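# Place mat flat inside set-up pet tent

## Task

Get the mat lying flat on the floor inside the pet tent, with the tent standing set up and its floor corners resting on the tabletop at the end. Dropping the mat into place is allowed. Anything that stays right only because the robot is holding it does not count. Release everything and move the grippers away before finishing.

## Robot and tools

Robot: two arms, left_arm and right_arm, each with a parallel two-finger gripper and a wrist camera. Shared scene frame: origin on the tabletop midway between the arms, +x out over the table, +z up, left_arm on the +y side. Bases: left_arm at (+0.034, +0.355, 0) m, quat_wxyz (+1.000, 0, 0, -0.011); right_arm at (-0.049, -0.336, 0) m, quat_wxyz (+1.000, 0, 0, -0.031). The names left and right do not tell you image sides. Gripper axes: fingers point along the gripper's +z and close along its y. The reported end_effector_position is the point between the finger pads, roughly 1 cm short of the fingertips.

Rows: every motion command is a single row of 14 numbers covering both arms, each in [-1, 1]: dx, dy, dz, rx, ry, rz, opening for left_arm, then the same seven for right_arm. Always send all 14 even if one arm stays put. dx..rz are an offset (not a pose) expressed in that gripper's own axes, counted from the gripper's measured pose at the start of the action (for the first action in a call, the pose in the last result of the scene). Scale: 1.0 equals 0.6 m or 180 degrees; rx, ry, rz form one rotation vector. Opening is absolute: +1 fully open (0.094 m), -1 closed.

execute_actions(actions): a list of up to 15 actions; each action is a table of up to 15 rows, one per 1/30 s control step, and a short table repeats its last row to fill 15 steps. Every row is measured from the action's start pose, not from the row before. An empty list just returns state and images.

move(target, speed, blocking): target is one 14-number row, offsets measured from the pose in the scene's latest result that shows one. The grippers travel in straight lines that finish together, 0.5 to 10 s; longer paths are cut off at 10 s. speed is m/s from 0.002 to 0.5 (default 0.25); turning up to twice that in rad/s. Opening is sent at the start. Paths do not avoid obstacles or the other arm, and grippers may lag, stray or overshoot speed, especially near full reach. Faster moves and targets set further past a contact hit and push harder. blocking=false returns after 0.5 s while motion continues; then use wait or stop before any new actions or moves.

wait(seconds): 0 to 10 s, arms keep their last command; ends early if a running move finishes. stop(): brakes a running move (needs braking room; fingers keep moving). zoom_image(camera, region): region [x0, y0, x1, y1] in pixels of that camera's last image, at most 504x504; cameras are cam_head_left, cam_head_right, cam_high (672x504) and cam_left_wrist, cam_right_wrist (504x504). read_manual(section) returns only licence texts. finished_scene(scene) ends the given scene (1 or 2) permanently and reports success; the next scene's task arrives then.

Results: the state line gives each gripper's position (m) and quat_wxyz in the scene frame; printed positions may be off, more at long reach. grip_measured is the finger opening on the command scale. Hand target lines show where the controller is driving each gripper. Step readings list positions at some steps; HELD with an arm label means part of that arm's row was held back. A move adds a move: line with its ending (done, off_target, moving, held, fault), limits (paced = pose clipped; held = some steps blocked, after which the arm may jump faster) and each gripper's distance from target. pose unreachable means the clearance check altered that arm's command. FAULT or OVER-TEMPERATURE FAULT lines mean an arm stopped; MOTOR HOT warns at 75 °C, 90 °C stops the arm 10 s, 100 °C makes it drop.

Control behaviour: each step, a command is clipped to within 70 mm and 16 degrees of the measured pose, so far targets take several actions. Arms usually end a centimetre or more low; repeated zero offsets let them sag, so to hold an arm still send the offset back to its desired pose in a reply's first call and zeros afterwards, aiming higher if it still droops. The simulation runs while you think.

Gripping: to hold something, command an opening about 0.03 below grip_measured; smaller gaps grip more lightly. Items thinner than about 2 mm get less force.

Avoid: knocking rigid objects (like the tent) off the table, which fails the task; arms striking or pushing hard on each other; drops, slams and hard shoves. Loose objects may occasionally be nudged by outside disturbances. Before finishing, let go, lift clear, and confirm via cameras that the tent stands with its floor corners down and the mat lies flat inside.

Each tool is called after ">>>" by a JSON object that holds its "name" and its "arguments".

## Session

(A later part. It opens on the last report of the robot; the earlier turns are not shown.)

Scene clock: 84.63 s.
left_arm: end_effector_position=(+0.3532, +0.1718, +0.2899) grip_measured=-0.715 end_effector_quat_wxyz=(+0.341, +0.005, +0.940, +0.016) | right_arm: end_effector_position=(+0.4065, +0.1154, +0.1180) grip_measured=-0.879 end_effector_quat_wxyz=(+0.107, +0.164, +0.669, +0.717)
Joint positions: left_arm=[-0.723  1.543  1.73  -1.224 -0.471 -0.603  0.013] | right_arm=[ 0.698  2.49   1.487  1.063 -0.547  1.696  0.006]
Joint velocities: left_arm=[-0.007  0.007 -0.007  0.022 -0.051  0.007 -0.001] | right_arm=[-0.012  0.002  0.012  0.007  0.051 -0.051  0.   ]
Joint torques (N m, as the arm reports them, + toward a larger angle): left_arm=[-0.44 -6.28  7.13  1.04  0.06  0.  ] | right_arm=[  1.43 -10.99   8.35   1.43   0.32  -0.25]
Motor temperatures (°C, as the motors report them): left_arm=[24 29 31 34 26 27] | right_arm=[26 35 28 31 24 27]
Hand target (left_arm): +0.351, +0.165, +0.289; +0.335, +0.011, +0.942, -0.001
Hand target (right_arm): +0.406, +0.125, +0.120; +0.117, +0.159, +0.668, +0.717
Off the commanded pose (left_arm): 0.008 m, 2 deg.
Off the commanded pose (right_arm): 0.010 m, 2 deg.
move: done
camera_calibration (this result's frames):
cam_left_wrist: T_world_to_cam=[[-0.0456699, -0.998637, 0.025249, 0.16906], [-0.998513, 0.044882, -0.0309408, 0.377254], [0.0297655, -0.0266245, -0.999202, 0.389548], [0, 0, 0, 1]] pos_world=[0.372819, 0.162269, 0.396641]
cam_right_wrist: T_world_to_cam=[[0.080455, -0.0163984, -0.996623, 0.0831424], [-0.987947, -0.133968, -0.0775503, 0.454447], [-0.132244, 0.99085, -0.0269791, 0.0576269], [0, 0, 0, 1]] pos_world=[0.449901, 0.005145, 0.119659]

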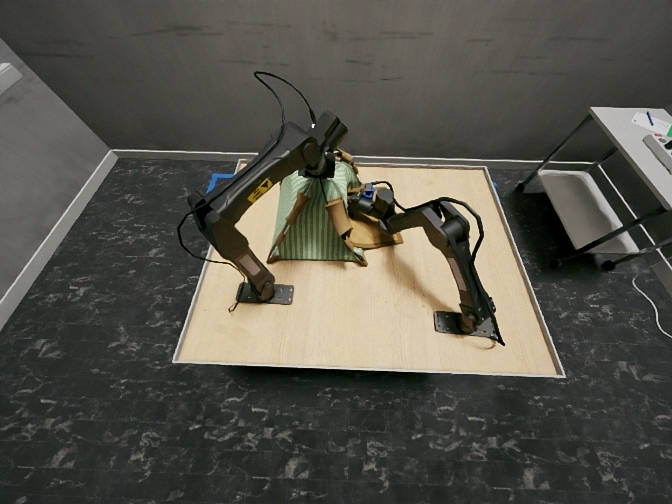

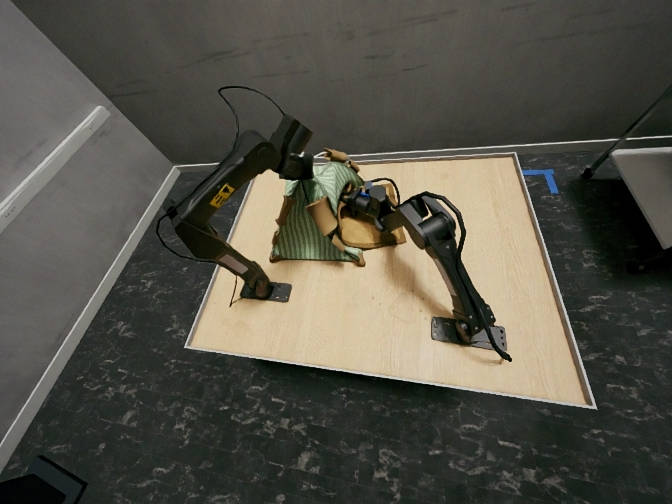

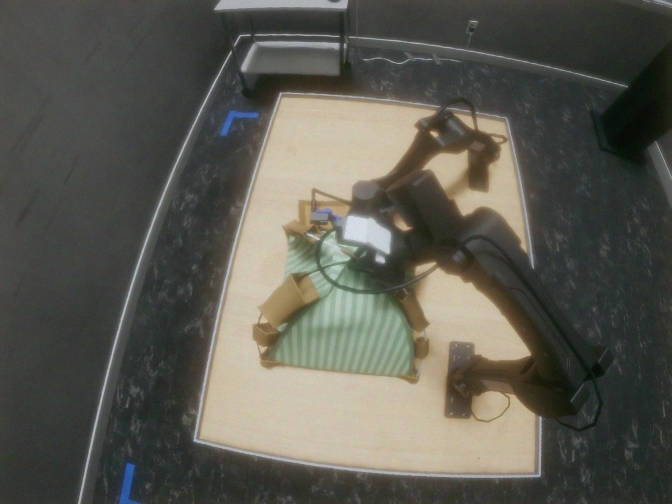

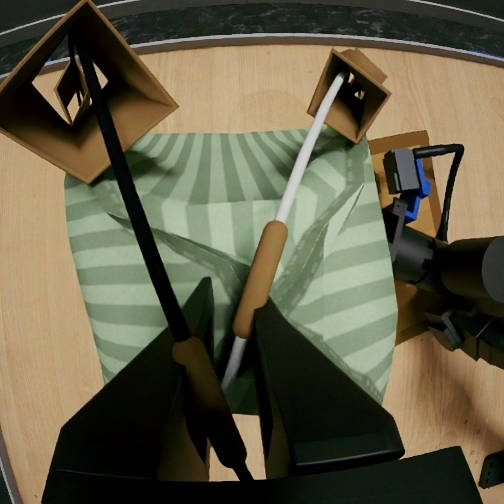

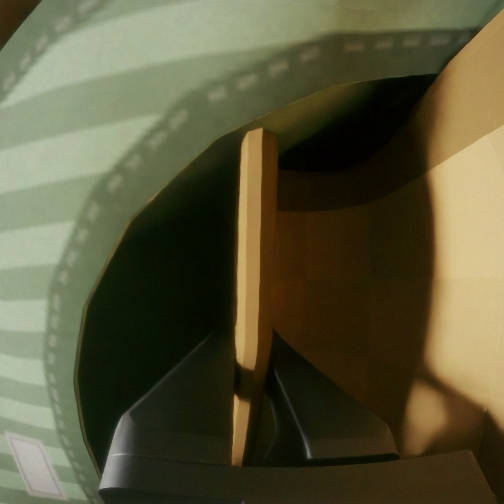

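Going in. Continue, shifting slightly -x.

>>> {"name": "move", "arguments": {"target": [0,0,0,0,0,0,-1, 0.14,-0.05,0.2,0,0,0,-1], "speed": 0.07}}

>>> {"name": "move", "arguments": {"target": [0,0,0,0,0,0,-1, 0,0,0,0,0,0,0.2]}}

>>> {"name": "move", "arguments": {"target": [0,0,0,0,0,0,-1, -0.15,0.08,-0.6,0,0,0,0.2], "speed": 0.12}}

Scene clock: 87.33 s.
left_arm: end_effector_position=(+0.3500, +0.1860, +0.2931) grip_measured=-0.715 end_effector_quat_wxyz=(+0.342, -0.003, +0.939, +0.035) | right_arm: end_effector_position=(+0.3798, +0.2490, +0.1024) grip_measured=-0.879 end_effector_quat_wxyz=(+0.110, +0.176, +0.662, +0.721)
Joint positions: left_arm=[-0.713  1.528  1.73  -1.26  -0.502 -0.607  0.013] | right_arm=[ 0.929  2.769  1.995  0.839 -0.292  1.699  0.006]
Joint velocities: left_arm=[ 0.002 -0.012 -0.007  0.051 -0.022 -0.007  0.001] | right_arm=[ 0.002  0.002 -0.002 -0.007 -0.037  0.007 -0.   ]
Joint torques (N m, as the arm reports them, + toward a larger angle): left_arm=[-1.14 -4.99  6.88  1.24 -0.01  0.02] | right_arm=[  1.31 -13.11   9.04   1.35  -0.03  -0.15]
Motor temperatures (°C, as the motors report them): left_arm=[24 29 31 34 26 27] | right_arm=[26 35 28 31 24 27]
Hand target (left_arm): +0.353, +0.172, +0.290; +0.341, +0.006, +0.940, +0.016
Hand target (right_arm): +0.371, +0.259, +0.102; +0.105, +0.166, +0.667, +0.718
Off the commanded pose (left_arm): 0.015 m, 2 deg.
Off the commanded pose (right_arm): 0.013 m, 2 deg.
move: off_target (left_arm, right_arm)
camera_calibration (this result's frames):
cam_left_wrist: T_world_to_cam=[[-0.0173182, -0.999833, -0.00578016, 0.182463], [-0.999318, 0.0174972, -0.032513, 0.379277], [0.0326087, 0.00521315, -0.999455, 0.386423], [0, 0, 0, 1]] pos_world=[0.369577, 0.173782, 0.399599]
cam_right_wrist: T_world_to_cam=[[0.0702059, -0.00189263, -0.997531, 0.0722684], [-0.991364, -0.111165, -0.069561, 0.439578], [-0.110759, 0.9938, -0.00968076, -0.0893917], [0, 0, 0, 1]] pos_world=[0.420807, 0.13784, 0.101802]

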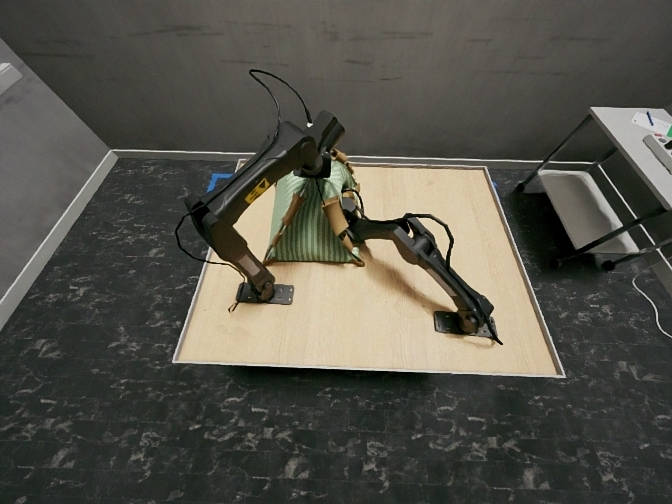

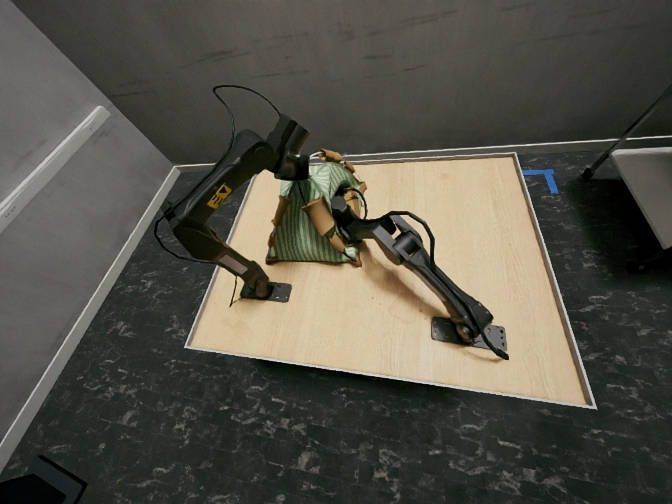

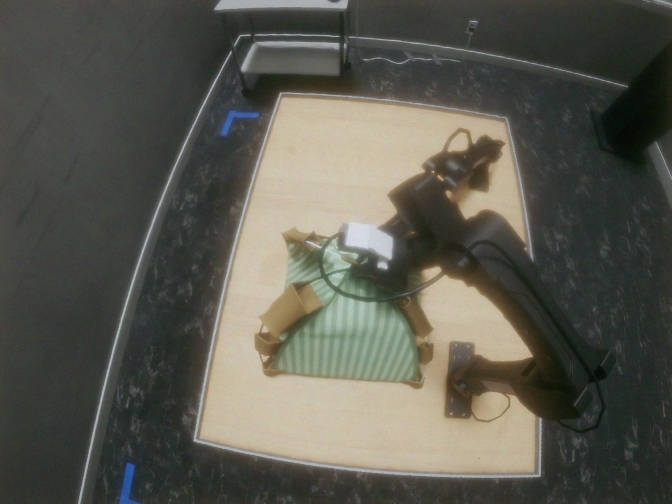

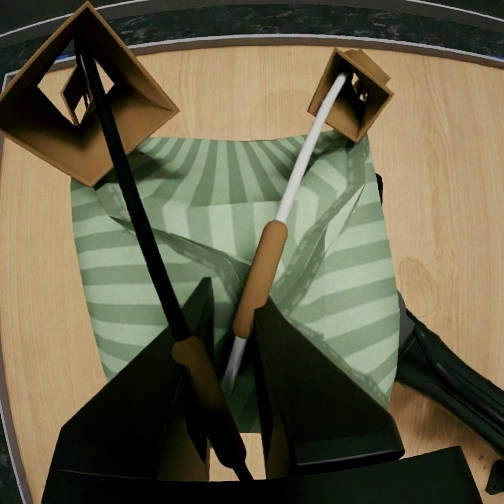

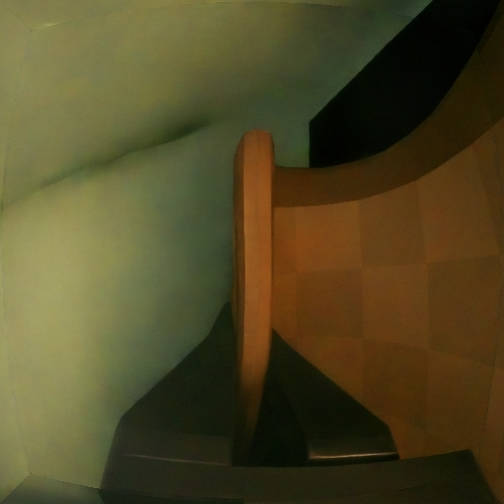

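Scene clock: 87.83 s.
left_arm: end_effector_position=(+0.3493, +0.1870, +0.2927) grip_measured=-0.715 end_effector_quat_wxyz=(+0.340, -0.003, +0.940, +0.037) | right_arm: end_effector_position=(+0.3816, +0.2476, +0.1044) grip_measured=+0.198 end_effector_quat_wxyz=(+0.113, +0.176, +0.659, +0.723)
Joint positions: left_arm=[-0.713  1.528  1.73  -1.266 -0.503 -0.609  0.013] | right_arm=[ 0.927  2.769  1.996  0.846 -0.291  1.699  0.056]
Joint velocities: left_arm=[ 0.002  0.002  0.007  0.007 -0.051 -0.022 -0.001] | right_arm=[-0.017 -0.002 -0.017  0.007  0.007  0.022 -0.001]
Joint torques (N m, as the arm reports them, + toward a larger angle): left_arm=[ 0.08 -6.18  7.    0.99 -0.29  0.01] | right_arm=[  0.23 -13.76   6.8    1.56   0.02  -0.01]
Motor temperatures (°C, as the motors report them): left_arm=[24 29 31 34 26 27] | right_arm=[26 36 28 31 24 27]
Hand target (left_arm): +0.350, +0.186, +0.293; +0.342, -0.003, +0.939, +0.035
Hand target (right_arm): +0.380, +0.249, +0.102; +0.110, +0.176, +0.661, +0.721
Off the commanded pose (left_arm): 0.001 m, 0 deg.
Off the commanded pose (right_arm): 0.003 m, 1 deg.
move: done
camera_calibration (this result's frames):
cam_left_wrist: T_world_to_cam=[[-0.0148439, -0.999851, -0.0088372, 0.183411], [-0.999449, 0.0150992, -0.029557, 0.378204], [0.029686, 0.00839359, -0.999524, 0.386411], [0, 0, 0, 1]] pos_world=[0.369247, 0.174429, 0.399026]
cam_right_wrist: T_world_to_cam=[[0.0752928, 0.00394111, -0.997154, 0.0707246], [-0.991492, -0.106184, -0.075285, 0.440783], [-0.106178, 0.994339, -0.00408729, -0.0902966], [0, 0, 0, 1]] pos_world=[0.42212, 0.136311, 0.103339]

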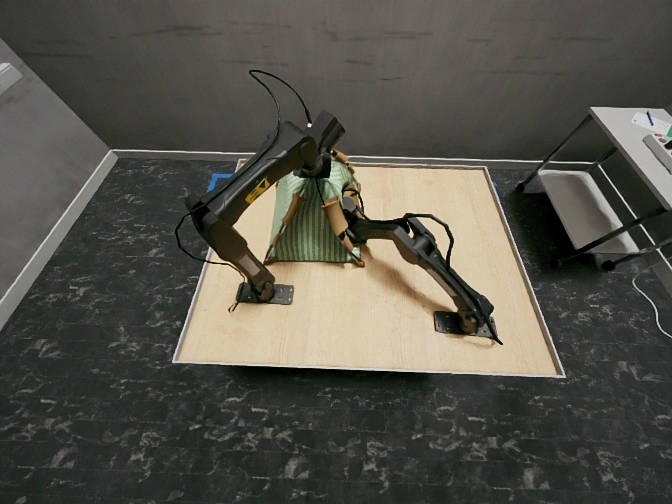

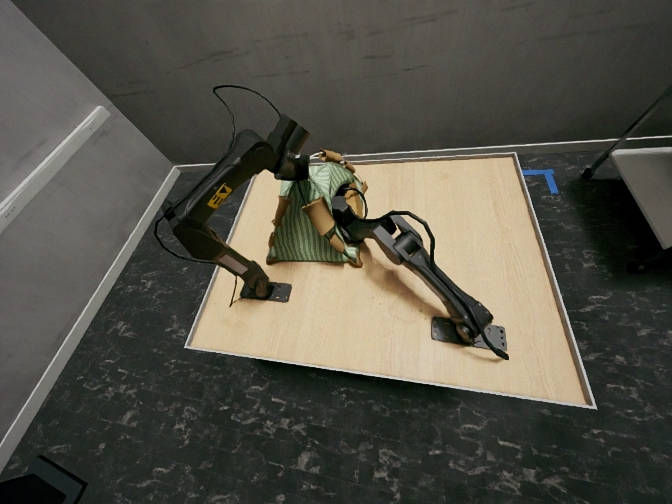

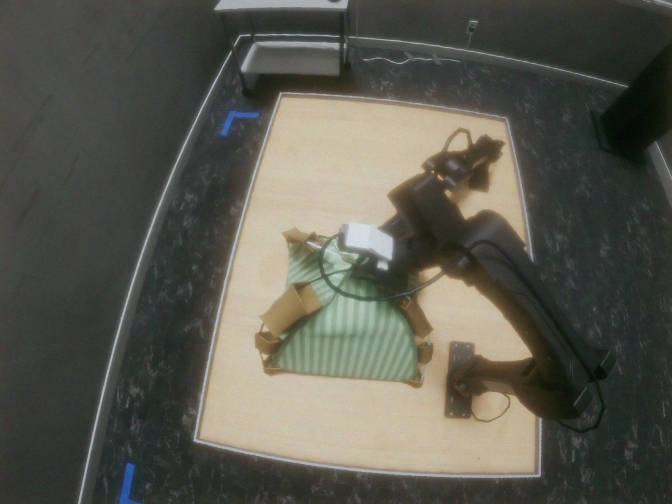

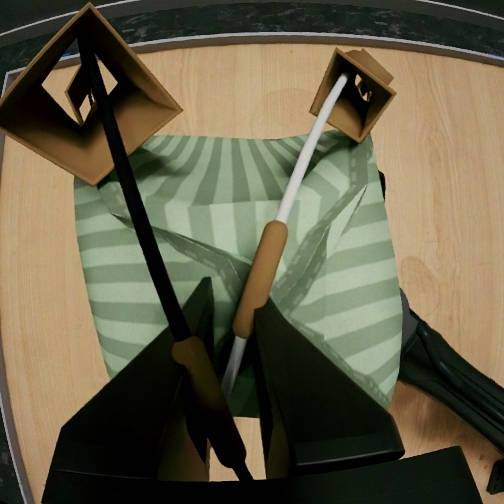

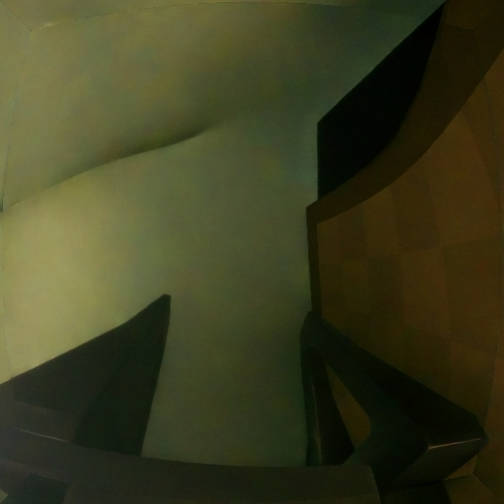

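Scene clock: 91.47 s.
left_arm: end_effector_position=(+0.3485, +0.1855, +0.2918) grip_measured=-0.715 end_effector_quat_wxyz=(+0.338, -0.002, +0.941, +0.033) | right_arm: end_effector_position=(+0.3260, -0.1202, +0.1056) grip_measured=+0.198 end_effector_quat_wxyz=(+0.102, +0.191, +0.673, +0.707)
Joint positions: left_arm=[-0.713  1.528  1.73  -1.266 -0.493 -0.61   0.013] | right_arm=[ 0.235  2.144  0.628  1.554 -0.979  1.737  0.056]
Joint velocities: left_arm=[-0.012 -0.002 -0.012 -0.066 -0.037 -0.066  0.   ] | right_arm=[ 0.007 -0.002  0.007  0.007 -0.022  0.022 -0.001]
Joint torques (N m, as the arm reports them, + toward a larger angle): left_arm=[-0.01 -6.21  7.04  0.93 -0.36 -0.02] | right_arm=[-0.23 -9.73  2.32  1.67 -0.01  0.01]
Motor temperatures (°C, as the motors report them): left_arm=[24 29 31 34 26 27] | right_arm=[26 36 28 32 24 27]
Hand target (left_arm): +0.349, +0.187, +0.293; +0.340, -0.003, +0.940, +0.037
Hand target (right_arm): +0.322, -0.121, +0.120; +0.115, +0.173, +0.668, +0.715
Off the commanded pose (left_arm): 0.002 m, 1 deg.
Off the commanded pose (right_arm): 0.012 m, 3 deg.
joint sent to its limit (right arm) — the command would take joint 4 (wrist pitch) past its upper limit, so that joint was sent only as far as its limit.
move: off_target (right_arm)
camera_calibration (this result's frames):
cam_left_wrist: T_world_to_cam=[[-0.0192989, -0.999812, -0.00182775, 0.18146], [-0.999539, 0.0193364, -0.0234083, 0.37483], [0.0234392, 0.00137515, -0.999724, 0.389177], [0, 0, 0, 1]] pos_world=[0.369038, 0.173643, 0.398175]
cam_right_wrist: T_world_to_cam=[[0.0308097, -0.0297212, -0.999083, 0.0882879], [-0.994094, -0.104967, -0.0275333, 0.342617], [-0.104052, 0.994031, -0.0327796, 0.271846], [0, 0, 0, 1]] pos_world=[0.36616, -0.231636, 0.106551]

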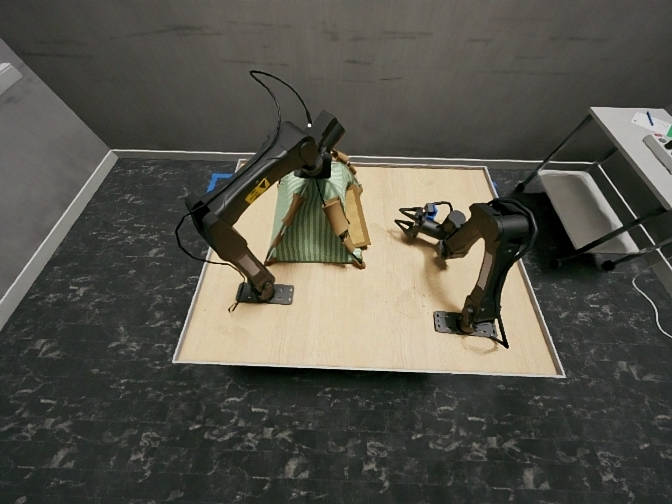

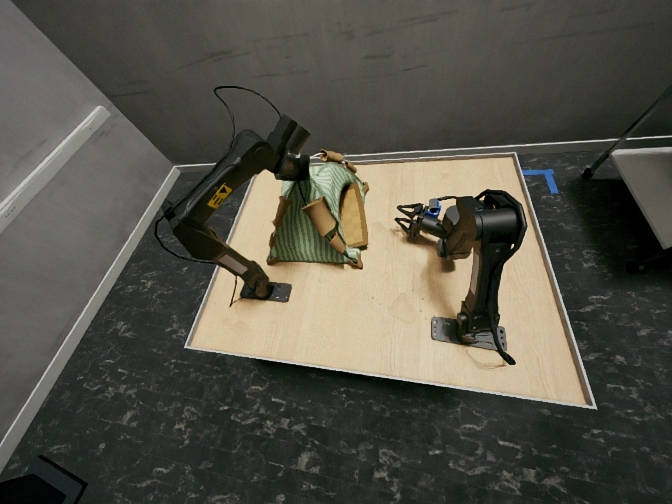

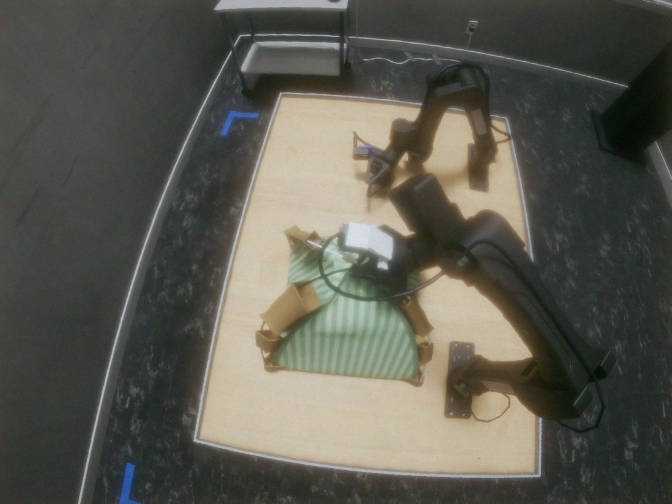

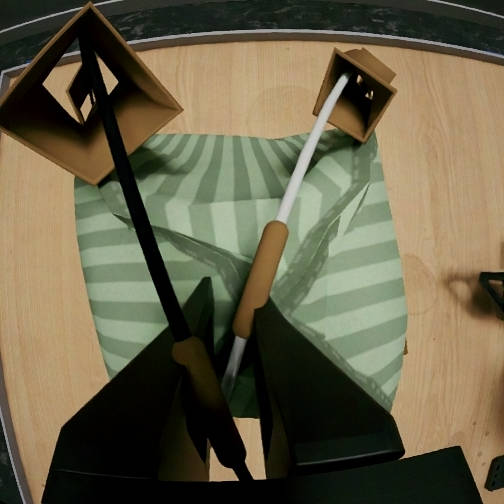

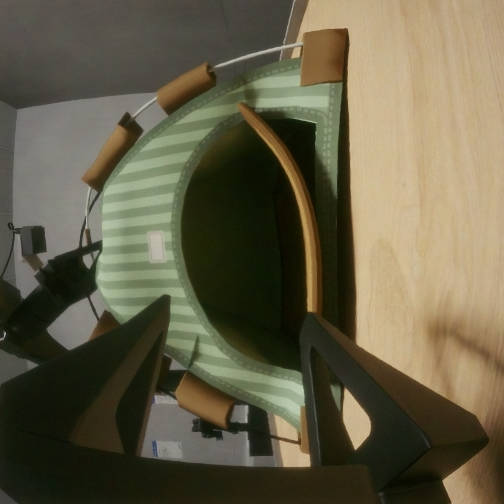

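>>> {"name": "move", "arguments": {"target": [0,0,0,0,0,0,0.5, 0.03,-0.09,0.17,0,0,0,0.2], "speed": 0.08}}

Scene clock: 93.33 s.
left_arm: end_effector_position=(+0.3487, +0.1851, +0.2920) grip_measured=+0.497 end_effector_quat_wxyz=(+0.338, -0.006, +0.941, +0.031) | right_arm: end_effector_position=(+0.3419, -0.0187, +0.0674) grip_measured=+0.198 end_effector_quat_wxyz=(+0.103, +0.186, +0.666, +0.715)
Joint positions: left_arm=[-0.713  1.528  1.73  -1.264 -0.492 -0.617  0.07 ] | right_arm=[ 0.511  2.395  0.867  1.584 -0.706  1.737  0.056]
Joint velocities: left_arm=[-0.012  0.007 -0.017  0.037  0.037 -0.007 -0.   ] | right_arm=[-0.017  0.012  0.002 -0.007 -0.066  0.007  0.   ]
Joint torques (N m, as the arm reports them, + toward a larger angle): left_arm=[ 0.01 -6.19  7.04  0.9  -0.28  0.06] | right_arm=[ 0.58 -7.2   4.71  1.38  0.16 -0.08]
Motor temperatures (°C, as the motors report them): left_arm=[24 29 31 34 26 27] | right_arm=[26 36 28 32 24 27]
Hand target (left_arm): +0.348, +0.186, +0.292; +0.338, -0.002, +0.941, +0.033
Hand target (right_arm): +0.344, -0.016, +0.057; +0.100, +0.192, +0.671, +0.709
Off the commanded pose (left_arm): 0.001 m, 0 deg.
Off the commanded pose (right_arm): 0.011 m, 1 deg.
move: off_target (right_arm)
camera_calibration (this result's frames):
cam_left_wrist: T_world_to_cam=[[-0.014389, -0.999886, 0.00453638, 0.177494], [-0.999581, 0.0142703, -0.0251946, 0.376597], [0.0251269, -0.004897, -0.999672, 0.389925], [0, 0, 0, 1]] pos_world=[0.369195, 0.174009, 0.39848]
cam_right_wrist: T_world_to_cam=[[0.0435222, -0.011976, -0.998981, 0.0485406], [-0.993134, -0.109196, -0.0419584, 0.368609], [-0.108582, 0.993948, -0.0166462, 0.171805], [0, 0, 0, 1]] pos_world=[0.382621, -0.129933, 0.0668172]

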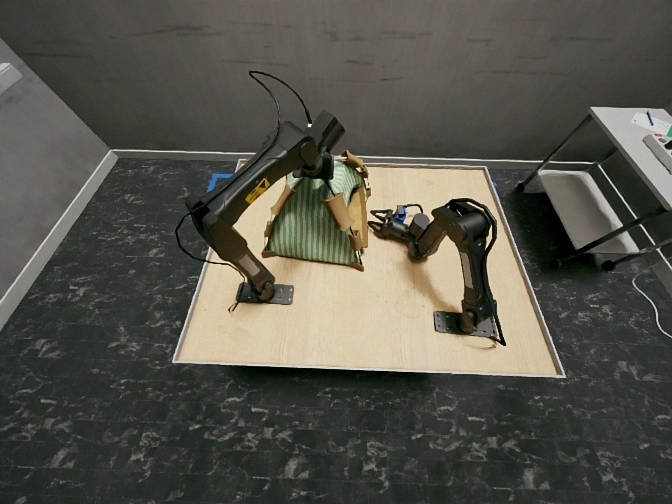

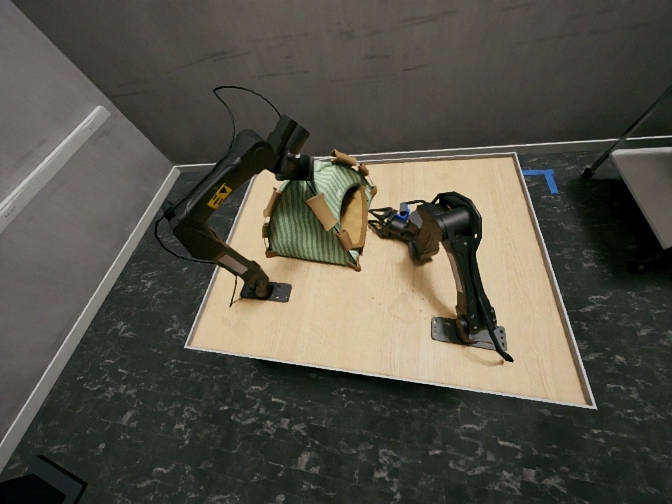

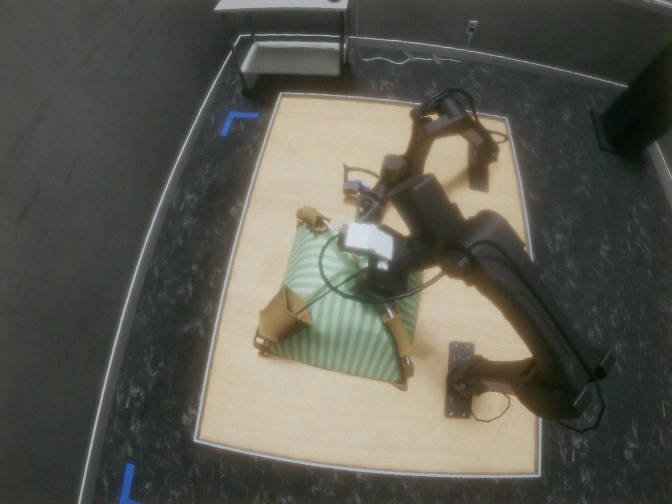

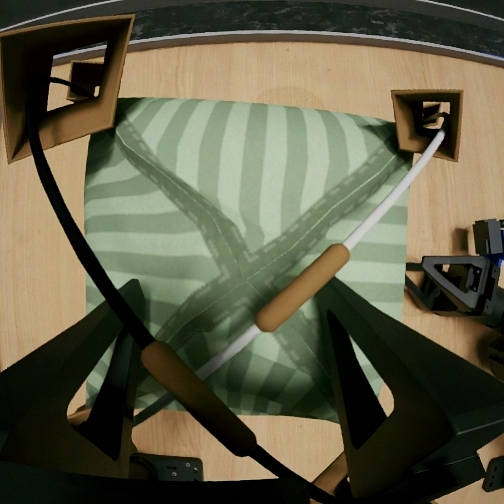

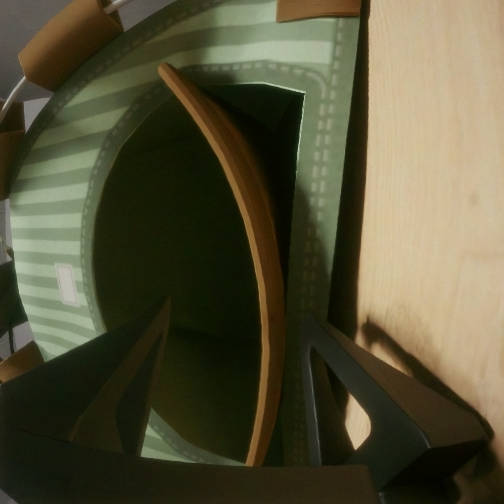

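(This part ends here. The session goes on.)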